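# Two-arm robot puts a phone into its case

## Task

Get the phone inside its case so that it stays there by itself, with no gripper holding it in place, then open the gripper and pull the arms away.

## Robot and tools

Robot: two arms, left_arm and right_arm, each ending in a two-finger parallel gripper with its own wrist camera. Arm names are labels, not image sides. The left_arm base is at (+0.050, +0.252, 0) m and the right_arm base at (+0.021, -0.359, 0) m in the scene frame. In that frame the origin sits on the tabletop midway between the arms, +z is up, +x reaches out over the table, and left_arm is on the +y side.

Gripper axes: fingers extend along the gripper's +z and close along its y. The reported end_effector_position is the point between the finger pads, just under 1 cm behind the tips. Reported hand positions can be somewhat wrong, more so when the arm is stretched far.

execute_actions(actions): a list of actions run one after another. Each action is a table of at most 15 rows; each row lasts one control step (1/30 s), and if fewer than 15 rows are given the final row repeats to fill out 15 steps. Every row is one list of 14 numbers covering both arms, each in [-1, 1]: dx, dy, dz, rx, ry, rz, opening for left_arm, then the same seven for right_arm. Include the idle arm's numbers too. The first six of each arm are an offset, not a pose: the target relative to that gripper's measured pose when the action began, expressed in the gripper's own axes. All rows of an action refer back to that same starting pose, not to the prior row. For the first action in a call, the start is the last pose a result reported. Scale: 1.0 equals 0.6 m for translation or 180 degrees for rotation; rx, ry, rz form a single rotation vector. Opening is absolute, not an offset: +1 fully open (0.087 m), -1 closed. An empty actions list simply returns state and images.

Per step the controller limits each gripper's command to 70 mm and 16 degrees from where it actually is, so a large offset may need several actions; after an action an arm continues only to its last clipped pose, so send the remainder next. Joint friction can leave the hand up to about 31 mm from the command, and very small commands may not move it at all. When position and orientation conflict, position wins.

move(target, speed, blocking): drives each gripper in a straight line toward a target given as one 14-number row in the same layout, scale and gripper axes as above, again an offset from the pose in the latest result that showed one. speed is the top path speed in m/s, 0.002 to 0.5 (default 0.25); rotation is capped at double that in rad/s. Paths take 0.5 to 10 s and finish together; anything longer is cut at 10 s. Moves ignore obstacles and the other arm, may overshoot speed or wander, especially near full reach. Faster moves and targets set deeper past a contact hit and press harder. Opening is sent at the start. blocking=false returns after 0.5 s while motion continues; then only wait or stop are accepted until a result shows the move has ended. The added "move:" line reports the ending (done, off_target, moving, held, fault) and limits (paced = command clipped; held = a check blocked steps, after which the arm may jump fast), plus each gripper's distance to its target.

wait(seconds): 0 to 10 s, letting the scene run with the last commands held; it returns early if a move finishes. stop(): brakes a running move (needs room; fingers continue). zoom_image(camera, region): enlarged view of [x0, y0, x1, y1] pixels, at most 504 by 504, from cam_head_left, cam_head_right, cam_high, cam_low, cam_left_wrist or cam_right_wrist (all 504x504). read_manual(section): licence texts only. finished_scene(scene): ends the current scene, given its number; irreversible, and the goal must already hold.

Results: a state line `left_arm: …` | `right_arm: …` with each gripper's position (m) and quat_wxyz in the shared frame; "Hand target" lines showing where the controller is now steering; Joint positions (last value is finger opening in metres); joint torques (offset, scaled, noisy, nonzero even in free air); step readings with HELD marking steps where an arm was held back; "pose unreachable" when the clearance check altered a command; FAULT and MOTOR HOT lines. grip_measured is opening on the command scale, each reading possibly off by about 1 mm. To hold something, command an opening below grip_measured: about 0.02 below is firm, less is gentler. Pad force is about 20 N; closing fast can squeeze harder.

Joint ranges (rad): waist -2.618 to 3.054, shoulder 0 to 3.142, elbow 0 to 3.142, wrist pitch -1.571 to 1.571, wrist yaw -1.571 to 1.571, wrist roll -2.094 to 2.094. Elbows never fully straighten.

Avoid: rigid objects leaving the table (fails the task), the arms colliding or pushing on each other, drops, slips, slams and hard shoves. Loose items may get an occasional brief push. Holding loads heats motors: at 90 °C the arm halts for 10 s, at 100 °C it goes limp and falls. For an arm meant to stay put, send the offset back to its wanted pose in the first call of a reply and zeros afterward, always with the right opening. The robot keeps its last command while you think. Finish by releasing the phone and withdrawing both grippers.

Each tool is called after "Emit:" by a JSON object that holds its "fn" and its "kwargs".

## Session

Emit:
{"fn": "execute_actions", "kwargs": {"actions": []}}

Scene clock: 0.00 s.
left_arm: end_effector_position=(+0.4737, +0.0459, +0.3413) grip_measured=+0.984 end_effector_quat_wxyz=(+0.368, +0.758, +0.403, +0.358) | right_arm: end_effector_position=(+0.1160, -0.0044, +0.1520) grip_measured=+0.999 end_effector_quat_wxyz=(+0.220, +0.183, +0.666, +0.689)
Joint positions: left_arm=[-0.793  1.567  1.62  -0.57  -0.293  1.691  0.087] | right_arm=[1.385 1.588 0.141 1.498 0.395 1.511 0.087]
Joint velocities: left_arm=[-0.007 -0.002 -0.007 -0.037  0.007 -0.051 -0.001] | right_arm=[-0.007  0.007 -0.022  0.007  0.037  0.037 -0.001]
Joint torques (N m, as the arm reports them, + toward a larger angle): no reading
Motor temperatures (°C, as the motors report them): left_arm=[24 30 27 26 25 26] | right_arm=[28 26 29 23 25 27]
Hand target (left_arm): +0.474, +0.046, +0.341; +0.368, +0.758, +0.403, +0.358
Hand target (right_arm): +0.116, -0.004, +0.152; +0.220, +0.183, +0.666, +0.689
camera_calibration (this result's frames):
cam_left_wrist: T_world_to_cam=[[-0.366131, 0.380103, -0.849394, 0.441482], [-0.365849, 0.780477, 0.506961, -0.0125562], [0.85563, 0.496364, -0.146697, -0.239327], [0, 0, 0, 1]] pos_world=[0.361822, -0.0392155, 0.34625]
cam_right_wrist: T_world_to_cam=[[0.0416896, 0.0331731, -0.99858, 0.152326], [-0.958386, -0.281176, -0.0493523, 0.137003], [-0.282414, 0.959083, 0.0200705, 0.170717], [0, 0, 0, 1]] pos_world=[0.173164, -0.130263, 0.155444]

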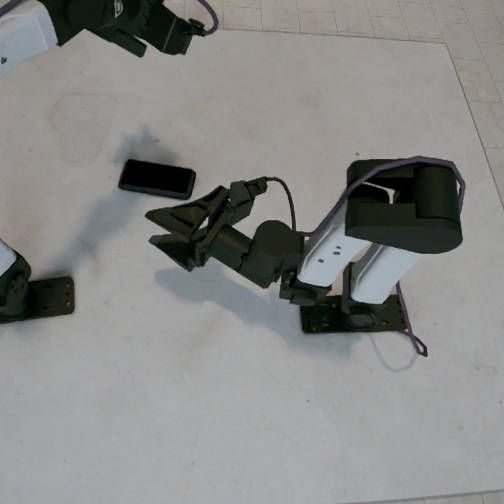

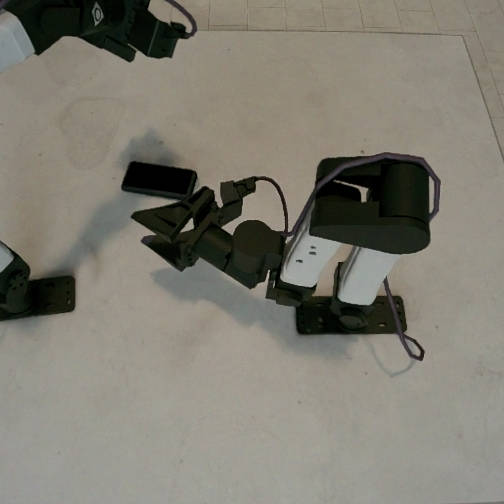

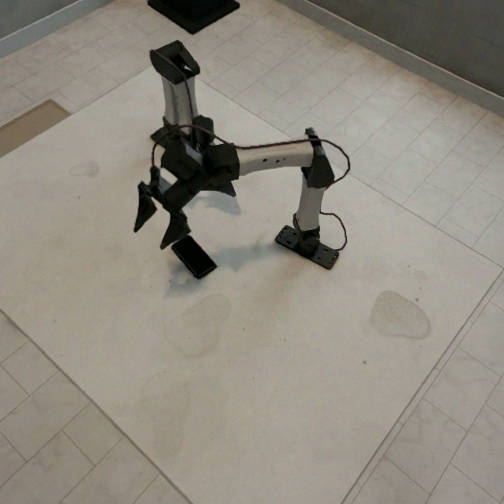

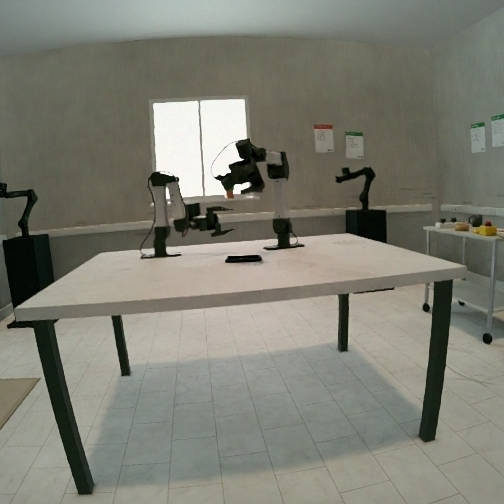

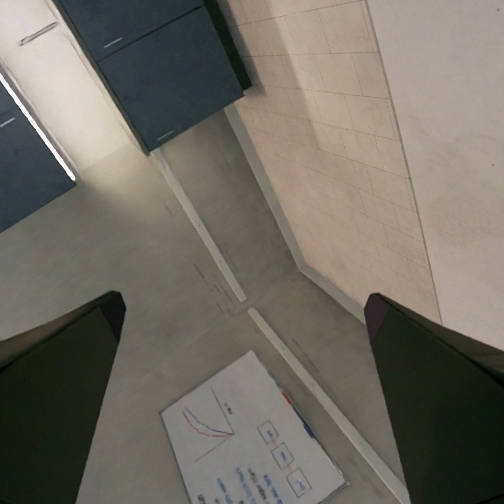

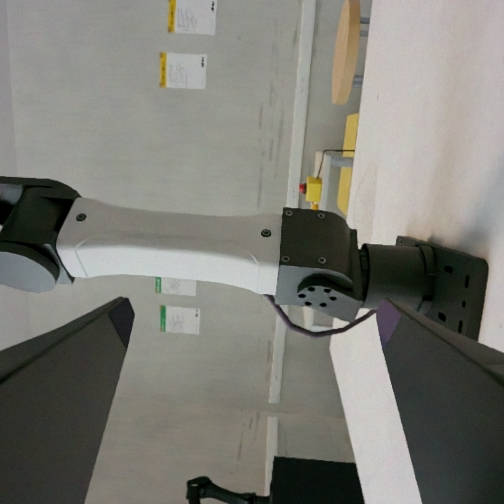

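Emit:
{"fn": "zoom_image", "kwargs": {"camera": "cam_head_left", "region": [105, 140, 205, 215]}}

Emit:
{"fn": "zoom_image", "kwargs": {"camera": "cam_high", "region": [155, 220, 235, 295]}}

Emit:
{"fn": "zoom_image", "kwargs": {"camera": "cam_low", "region": [215, 245, 275, 275]}}

Region (105, 140, 205, 215) of cam_head_left's 504x504 image, scaled by 5.040, with more detail than that image has; it fills the top 378 rows of this view, and the rest is white.

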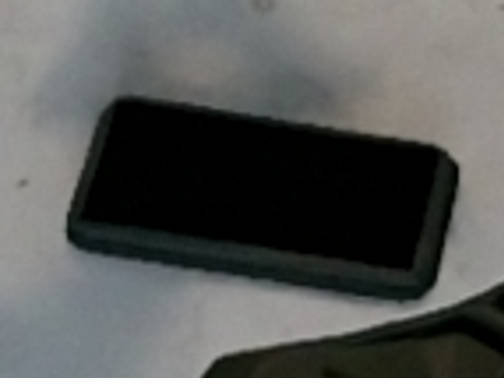

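Region (155, 220, 235, 295) of cam_high's 504x504 image, scaled by 6.300, with more detail than that image has; it fills the top 472 rows of this view, and the rest is white.

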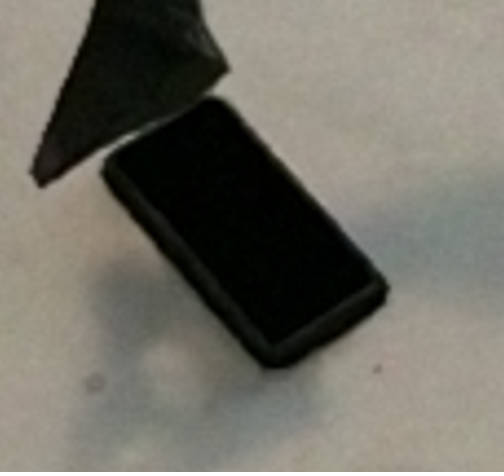

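Region (215, 245, 275, 275) of cam_low's 504x504 image, scaled by 8.400, with more detail than that image has.

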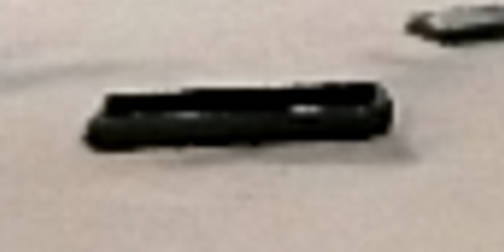

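Emit:
{"fn": "move", "kwargs": {"target": [-0.286,-0.4522,0.017,0.3054,0.2572,-0.5555,1,0,0,0,0,0,0,1], "speed": 0.35}}

Scene clock: 47.67 s.
left_arm: end_effector_position=(+0.3124, -0.0002, +0.0630) grip_measured=+0.984 end_effector_quat_wxyz=(-0.004, +0.105, +0.994, -0.003) | right_arm: end_effector_position=(+0.1160, -0.0044, +0.1520) grip_measured=+0.999 end_effector_quat_wxyz=(+0.220, +0.183, +0.666, +0.689)
Joint positions: left_arm=[-0.854  2.089  1.727 -1.212  0.01  -0.494  0.087] | right_arm=[1.385 1.588 0.141 1.498 0.395 1.511 0.087]
Joint velocities: left_arm=[-0.002 -0.037  0.007  0.037 -0.051  0.022 -0.   ] | right_arm=[-0.007  0.007 -0.002 -0.022 -0.007  0.022 -0.001]
Joint torques (N m, as the arm reports them, + toward a larger angle): left_arm=[ 0.62 -9.32  4.68  0.36  0.11 -0.08] | right_arm=[-0.22 -5.12  4.62  1.66 -0.01 -0.02]
Motor temperatures (°C, as the motors report them): left_arm=[24 34 30 29 25 26] | right_arm=[28 28 30 28 25 27]
Hand target (left_arm): +0.314, +0.001, +0.062; -0.003, +0.098, +0.995, -0.009
Hand target (right_arm): +0.116, -0.004, +0.152; +0.220, +0.183, +0.666, +0.689
Off the commanded pose (left_arm): 0.005 m, 1 deg.
Off the commanded pose (right_arm): 0.000 m, 0 deg.
move: done
camera_calibration (this result's frames):
cam_left_wrist: T_world_to_cam=[[-0.179565, -0.983624, 0.0154914, 0.0505678], [-0.634633, 0.127859, 0.762164, 0.173197], [-0.751663, 0.127027, -0.647199, 0.41437], [0, 0, 0, 1]] pos_world=[0.430464, -0.025041, 0.135392]
cam_right_wrist: T_world_to_cam=[[0.0416896, 0.0331731, -0.99858, 0.152326], [-0.958386, -0.281176, -0.0493523, 0.137003], [-0.282414, 0.959083, 0.0200705, 0.170717], [0, 0, 0, 1]] pos_world=[0.173164, -0.130263, 0.155444]

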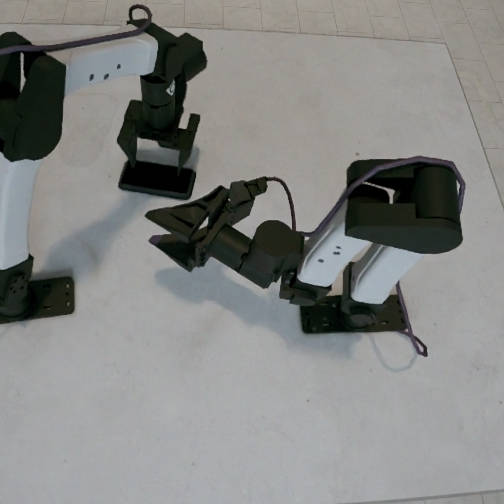

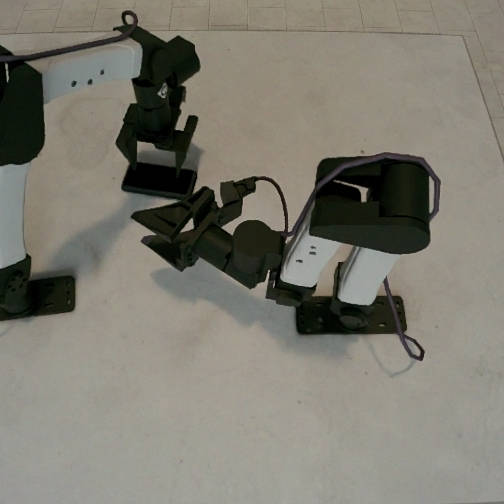

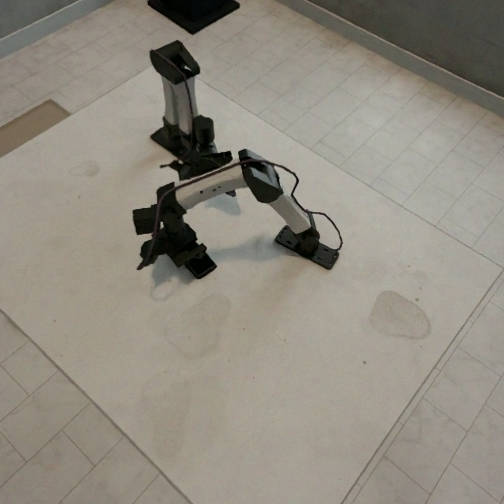

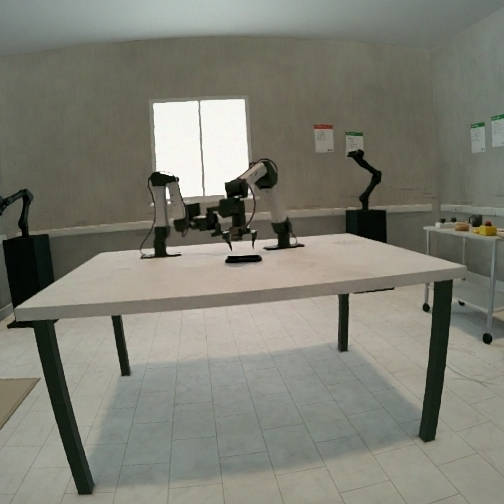

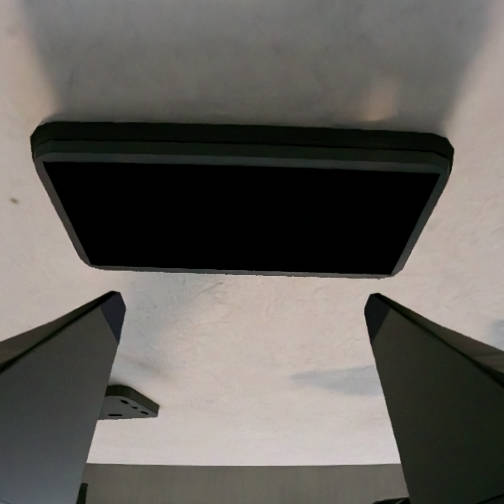

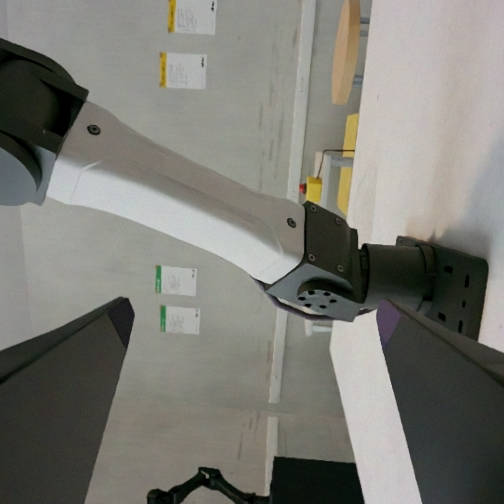

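Emit:
{"fn": "move", "kwargs": {"target": [-0.005,0,0.133,0,0,0,1,0,0,0,0,0,0,1], "speed": 0.045}}

Emit:
{"fn": "zoom_image", "kwargs": {"camera": "cam_left_wrist", "region": [0, 150, 504, 380]}}

Emit:
{"fn": "zoom_image", "kwargs": {"camera": "cam_head_left", "region": [105, 140, 205, 215]}}

Scene clock: 58.03 s.
left_arm: end_effector_position=(+0.3110, +0.0007, +0.0250) grip_measured=+0.984 end_effector_quat_wxyz=(-0.005, +0.108, +0.994, -0.015) | right_arm: end_effector_position=(+0.1160, -0.0044, +0.1520) grip_measured=+0.999 end_effector_quat_wxyz=(+0.220, +0.183, +0.666, +0.689)
Joint positions: left_arm=[-0.846  2.1    1.59  -1.051  0.031 -0.481  0.087] | right_arm=[1.385 1.588 0.141 1.498 0.395 1.511 0.087]
Joint velocities: left_arm=[-0.007 -0.017 -0.007 -0.007  0.007  0.022  0.001] | right_arm=[ 0.012  0.002  0.017  0.022  0.022  0.022 -0.   ]
Joint torques (N m, as the arm reports them, + toward a larger angle): left_arm=[-0.59 -4.35  0.57  1.27 -0.18 -0.07] | right_arm=[-0.29 -5.09  4.66  1.66  0.    0.01]
Motor temperatures (°C, as the motors report them): left_arm=[24 35 30 28 25 26] | right_arm=[28 28 30 29 25 27]
Hand target (left_arm): +0.312, +0.003, -0.014; -0.006, +0.106, +0.994, -0.002
Hand target (right_arm): +0.116, -0.004, +0.152; +0.220, +0.183, +0.666, +0.689
Off the commanded pose (left_arm): 0.042 m, 1 deg.
Off the commanded pose (right_arm): 0.000 m, 0 deg.
move: off_target (left_arm)
camera_calibration (this result's frames):
cam_left_wrist: T_world_to_cam=[[-0.184786, -0.98199, 0.0393768, 0.0527571], [-0.631439, 0.149333, 0.76091, 0.200181], [-0.753086, 0.115742, -0.647661, 0.389001], [0, 0, 0, 1]] pos_world=[0.429102, -0.0231103, 0.0975436]
cam_right_wrist: T_world_to_cam=[[0.0416896, 0.0331731, -0.99858, 0.152326], [-0.958386, -0.281176, -0.0493523, 0.137003], [-0.282414, 0.959083, 0.0200705, 0.170717], [0, 0, 0, 1]] pos_world=[0.173164, -0.130263, 0.155444]

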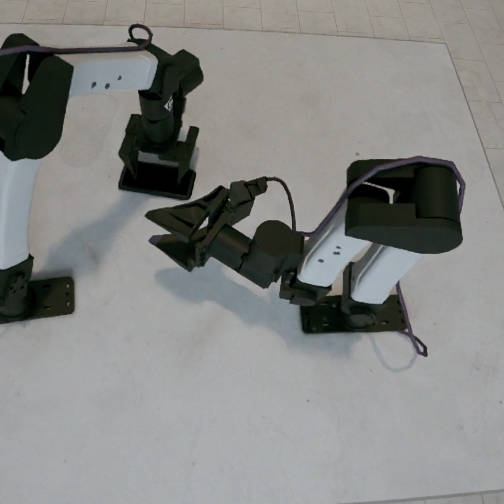

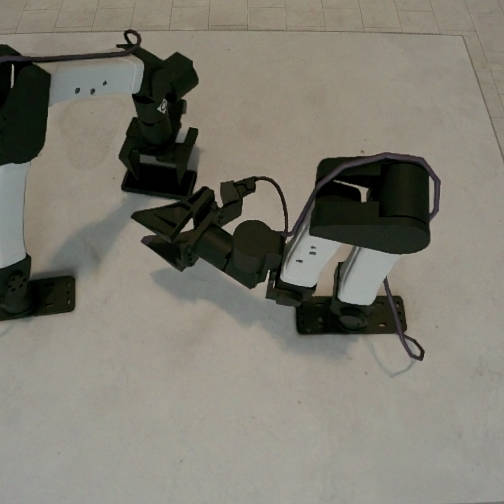

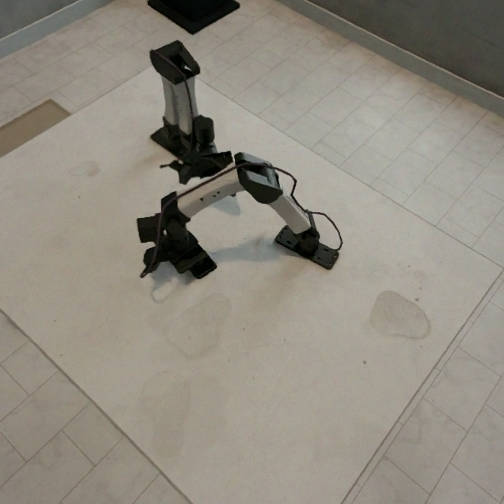

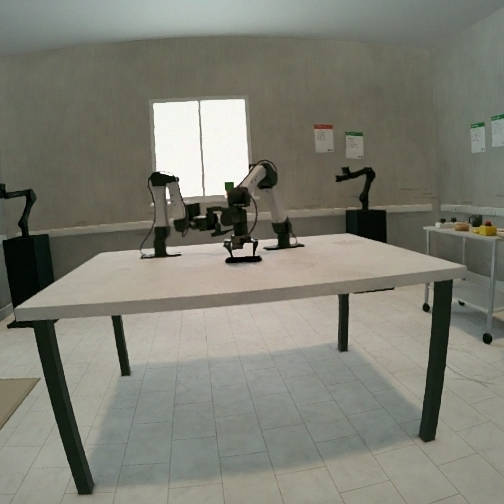

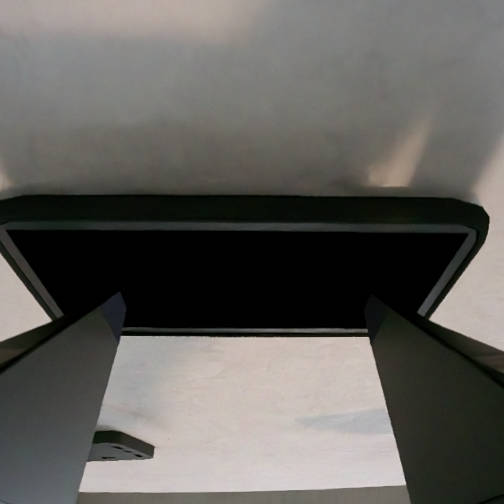

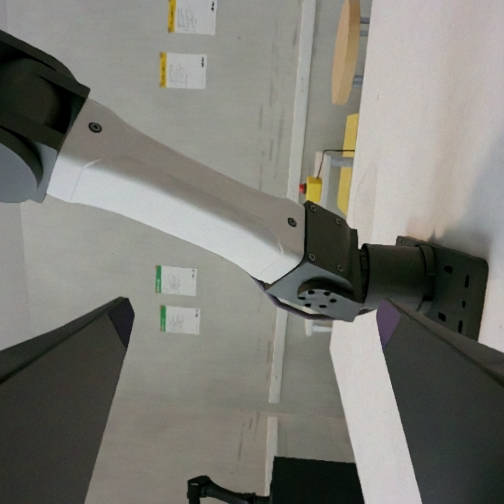

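Region (0, 150, 504, 380) of cam_left_wrist's 504x504 image, scaled by 1.000; it fills the top 230 rows of this view, and the rest is white.

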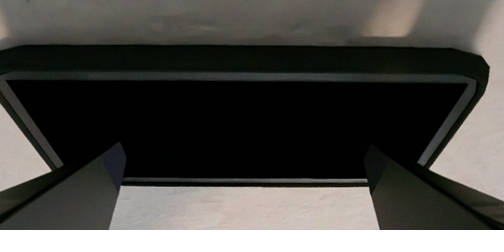

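Region (105, 140, 205, 215) of cam_head_left's 504x504 image, scaled by 5.040, with more detail than that image has; it fills the top 378 rows of this view, and the rest is white.

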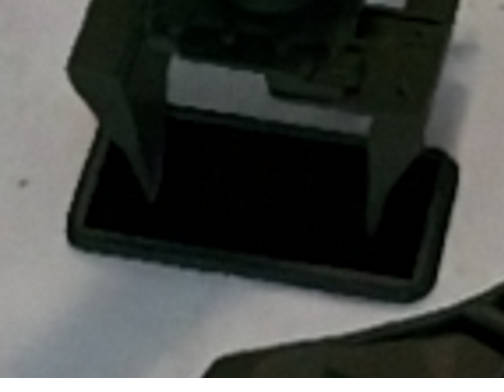

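Emit:
{"fn": "zoom_image", "kwargs": {"camera": "cam_left_wrist", "region": [360, 185, 504, 345]}}

Emit:
{"fn": "zoom_image", "kwargs": {"camera": "cam_left_wrist", "region": [0, 185, 144, 345]}}

Emit:
{"fn": "zoom_image", "kwargs": {"camera": "cam_left_wrist", "region": [110, 300, 380, 360]}}

Region (360, 185, 504, 345) of cam_left_wrist's 504x504 image, scaled by 3.150, with more detail than that image has; it fills the left 454 columns of this view, and the rest is white.

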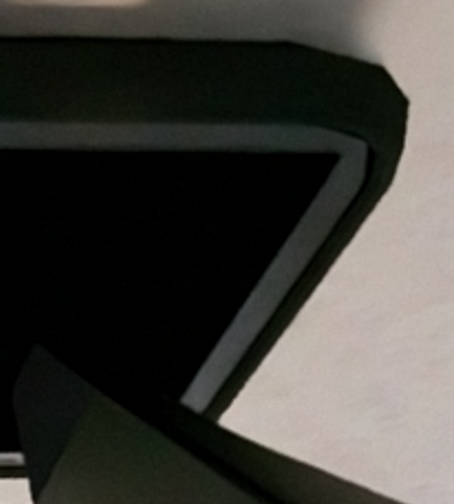

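Region (0, 185, 144, 345) of cam_left_wrist's 504x504 image, scaled by 3.150, with more detail than that image has; it fills the left 454 columns of this view, and the rest is white.

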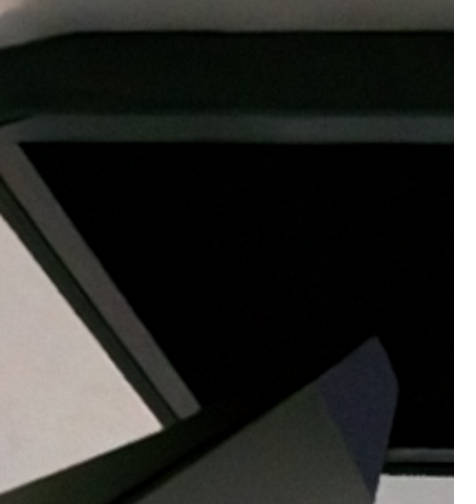

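Region (110, 300, 380, 360) of cam_left_wrist's 504x504 image, scaled by 1.867, with more detail than that image has.

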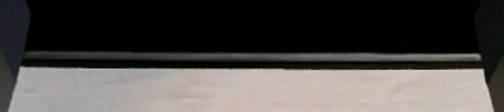

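The phone looks seated, with the rim visible on every side. I'll lift straight up and move clear.

Emit:
{"fn": "move", "kwargs": {"target": [0,0.03,-0.2,0,0,0,1,0,0,0,0,0,0,1], "speed": 0.15}}

Emit:
{"fn": "zoom_image", "kwargs": {"camera": "cam_head_left", "region": [105, 140, 205, 215]}}

Emit:
{"fn": "zoom_image", "kwargs": {"camera": "cam_low", "region": [215, 245, 275, 275]}}

Scene clock: 70.60 s.
left_arm: end_effector_position=(+0.3142, +0.0165, +0.1368) grip_measured=+0.984 end_effector_quat_wxyz=(-0.010, +0.111, +0.994, -0.012) | right_arm: end_effector_position=(+0.1160, -0.0044, +0.1520) grip_measured=+0.999 end_effector_quat_wxyz=(+0.220, +0.183, +0.666, +0.689)
Joint positions: left_arm=[-0.811  2.055  1.968 -1.488  0.03  -0.44   0.087] | right_arm=[1.385 1.588 0.141 1.498 0.395 1.511 0.087]
Joint velocities: left_arm=[-0.007 -0.012 -0.002 -0.037 -0.022 -0.051  0.001] | right_arm=[-0.002 -0.012  0.007 -0.007 -0.007 -0.037 -0.   ]
Joint torques (N m, as the arm reports them, + toward a larger angle): left_arm=[ 0.65 -9.52  7.47  0.12  0.03  0.03] | right_arm=[-0.18 -5.06  4.72  1.67 -0.02  0.  ]
Motor temperatures (°C, as the motors report them): left_arm=[24 35 29 28 25 26] | right_arm=[28 28 30 29 25 27]
Hand target (left_arm): +0.317, +0.020, +0.145; -0.004, +0.108, +0.994, -0.015
Hand target (right_arm): +0.116, -0.004, +0.152; +0.220, +0.183, +0.666, +0.689
Off the commanded pose (left_arm): 0.009 m, 1 deg.
Off the commanded pose (right_arm): 0.000 m, 0 deg.
move: done
camera_calibration (this result's frames):
cam_left_wrist: T_world_to_cam=[[-0.190044, -0.981219, 0.0330613, 0.0669655], [-0.623413, 0.146621, 0.768022, 0.111309], [-0.758445, 0.125347, -0.639569, 0.462408], [0, 0, 0, 1]] pos_world=[0.432829, -0.00857387, 0.20804]
cam_right_wrist: T_world_to_cam=[[0.0416896, 0.0331731, -0.99858, 0.152326], [-0.958386, -0.281176, -0.0493523, 0.137003], [-0.282414, 0.959083, 0.0200705, 0.170717], [0, 0, 0, 1]] pos_world=[0.173164, -0.130263, 0.155444]

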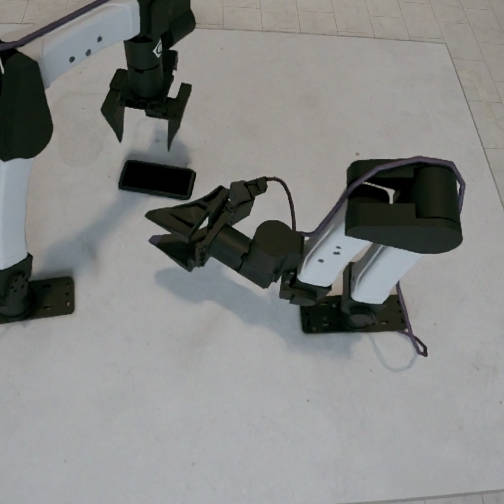

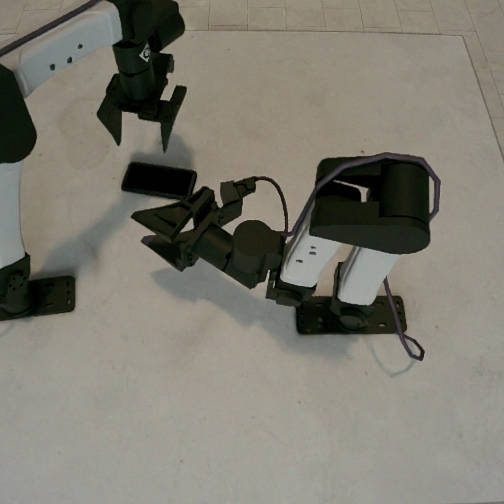

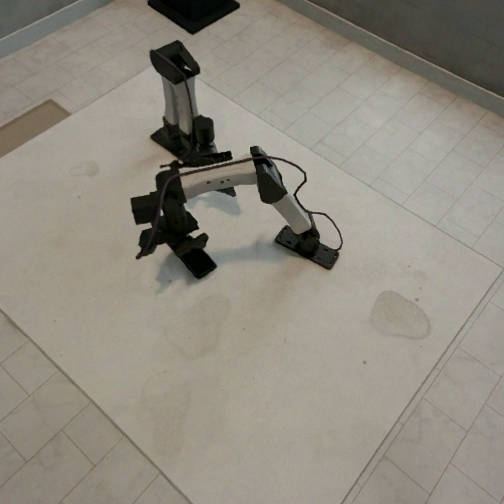

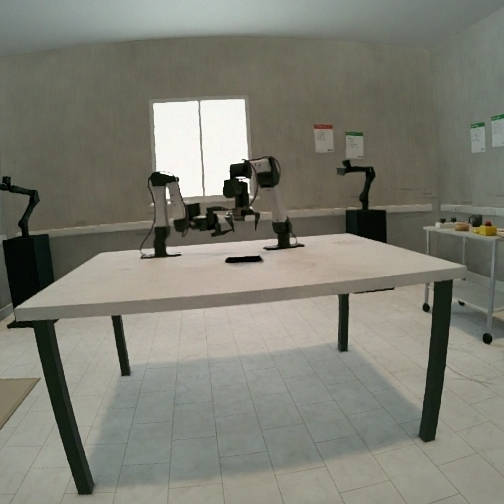

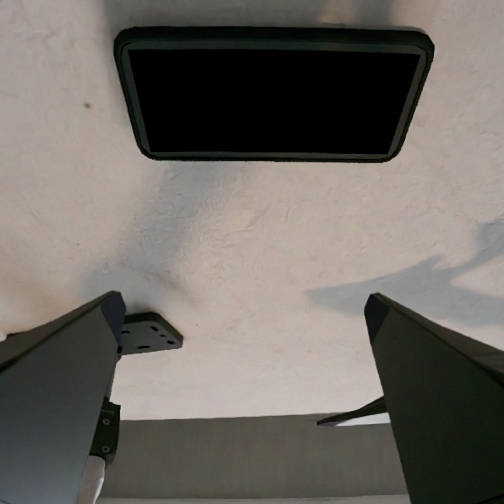

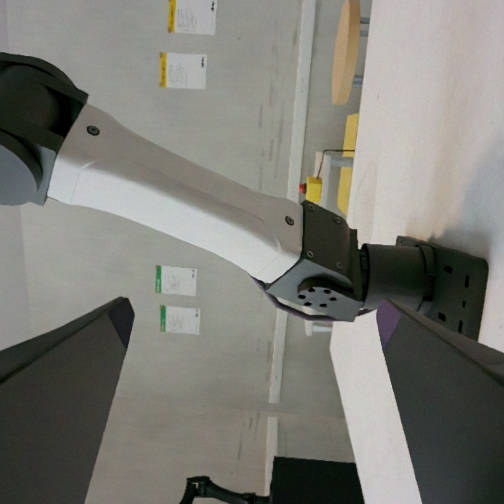

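Region (105, 140, 205, 215) of cam_head_left's 504x504 image, scaled by 5.040, with more detail than that image has; it fills the top 378 rows of this view, and the rest is white.

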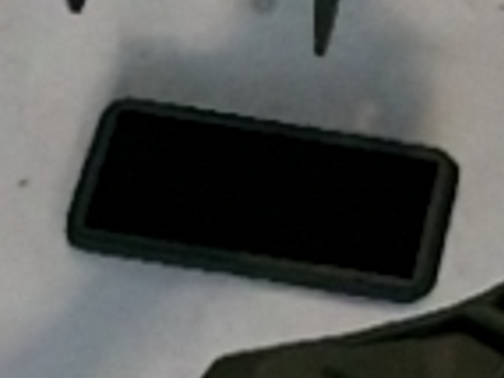

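Region (215, 245, 275, 275) of cam_low's 504x504 image, scaled by 8.400, with more detail than that image has.

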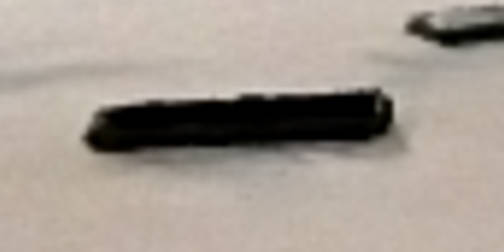

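Emit:
{"fn": "move", "kwargs": {"target": [0.05,0.18,0,0,0,0,1,0,0,0,0,0,0,1], "speed": 0.2}}

Emit:
{"fn": "finished_scene", "kwargs": {"scene": 2}}

Scene clock: 82.40 s.
left_arm: end_effector_position=(+0.3080, +0.1274, +0.1352) grip_measured=+0.984 end_effector_quat_wxyz=(-0.017, +0.109, +0.994, -0.004) | right_arm: end_effector_position=(+0.1160, -0.0044, +0.1520) grip_measured=+0.999 end_effector_quat_wxyz=(+0.220, +0.183, +0.666, +0.689)
Joint positions: left_arm=[-0.559  1.813  1.626 -1.414  0.018 -0.191  0.087] | right_arm=[1.385 1.588 0.141 1.498 0.395 1.511 0.087]
Joint velocities: left_arm=[-0.017 -0.007 -0.002 -0.022 -0.007  0.022 -0.   ] | right_arm=[ 0.007 -0.002 -0.012 -0.007 -0.066 -0.022 -0.001]
Joint torques (N m, as the arm reports them, + toward a larger angle): left_arm=[ 0.15 -8.61  4.78  0.32  0.03  0.06] | right_arm=[-0.26 -4.98  4.67  1.68 -0.02  0.  ]
Motor temperatures (°C, as the motors report them): left_arm=[24 37 30 27 25 26] | right_arm=[28 28 30 30 25 27]
Hand target (left_arm): +0.309, +0.129, +0.137; -0.006, +0.111, +0.994, -0.007
Hand target (right_arm): +0.116, -0.004, +0.152; +0.220, +0.183, +0.666, +0.689
Off the commanded pose (left_arm): 0.001 m, 1 deg.
Off the commanded pose (right_arm): 0.000 m, 0 deg.
move: done
camera_calibration (this result's frames):
cam_left_wrist: T_world_to_cam=[[-0.187176, -0.982137, 0.019284, 0.175796], [-0.613344, 0.132181, 0.778677, 0.0897666], [-0.767316, 0.133922, -0.627129, 0.442784], [0, 0, 0, 1]] pos_world=[0.427718, 0.101491, 0.204393]
cam_right_wrist: T_world_to_cam=[[0.0416896, 0.0331731, -0.99858, 0.152326], [-0.958386, -0.281176, -0.0493523, 0.137003], [-0.282414, 0.959083, 0.0200705, 0.170717], [0, 0, 0, 1]] pos_world=[0.173164, -0.130263, 0.155444]

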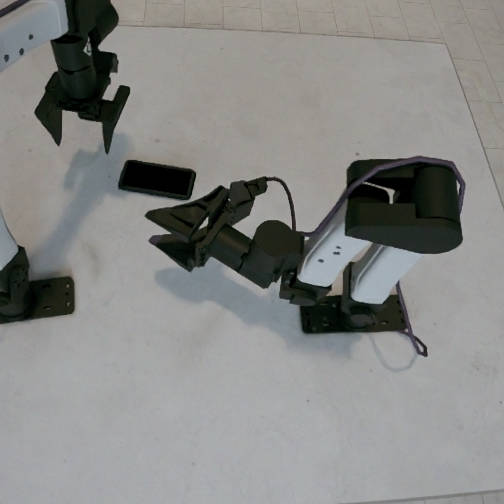

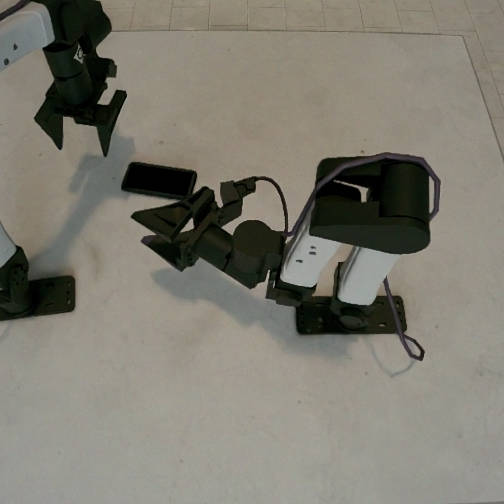

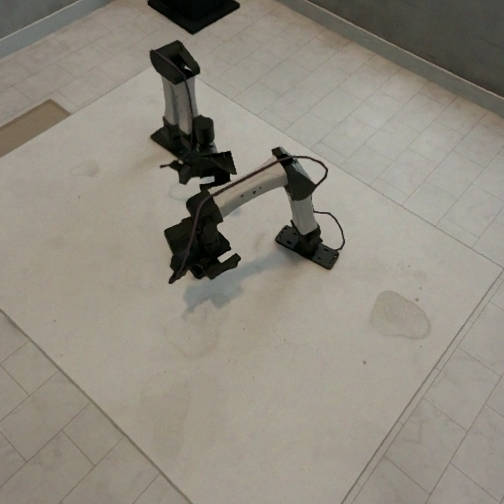

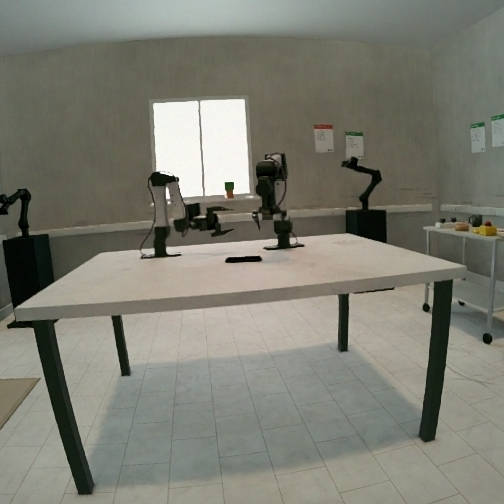

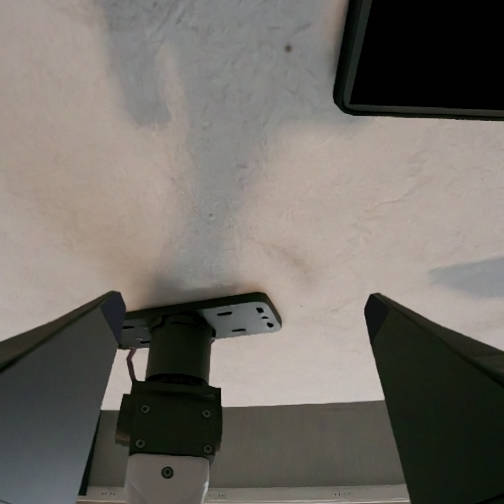

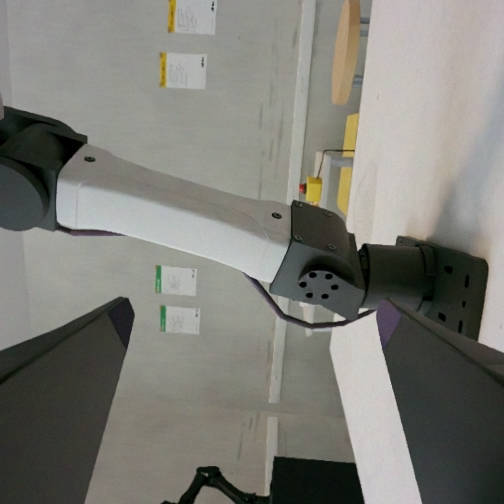

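The scene is finished: the task was done.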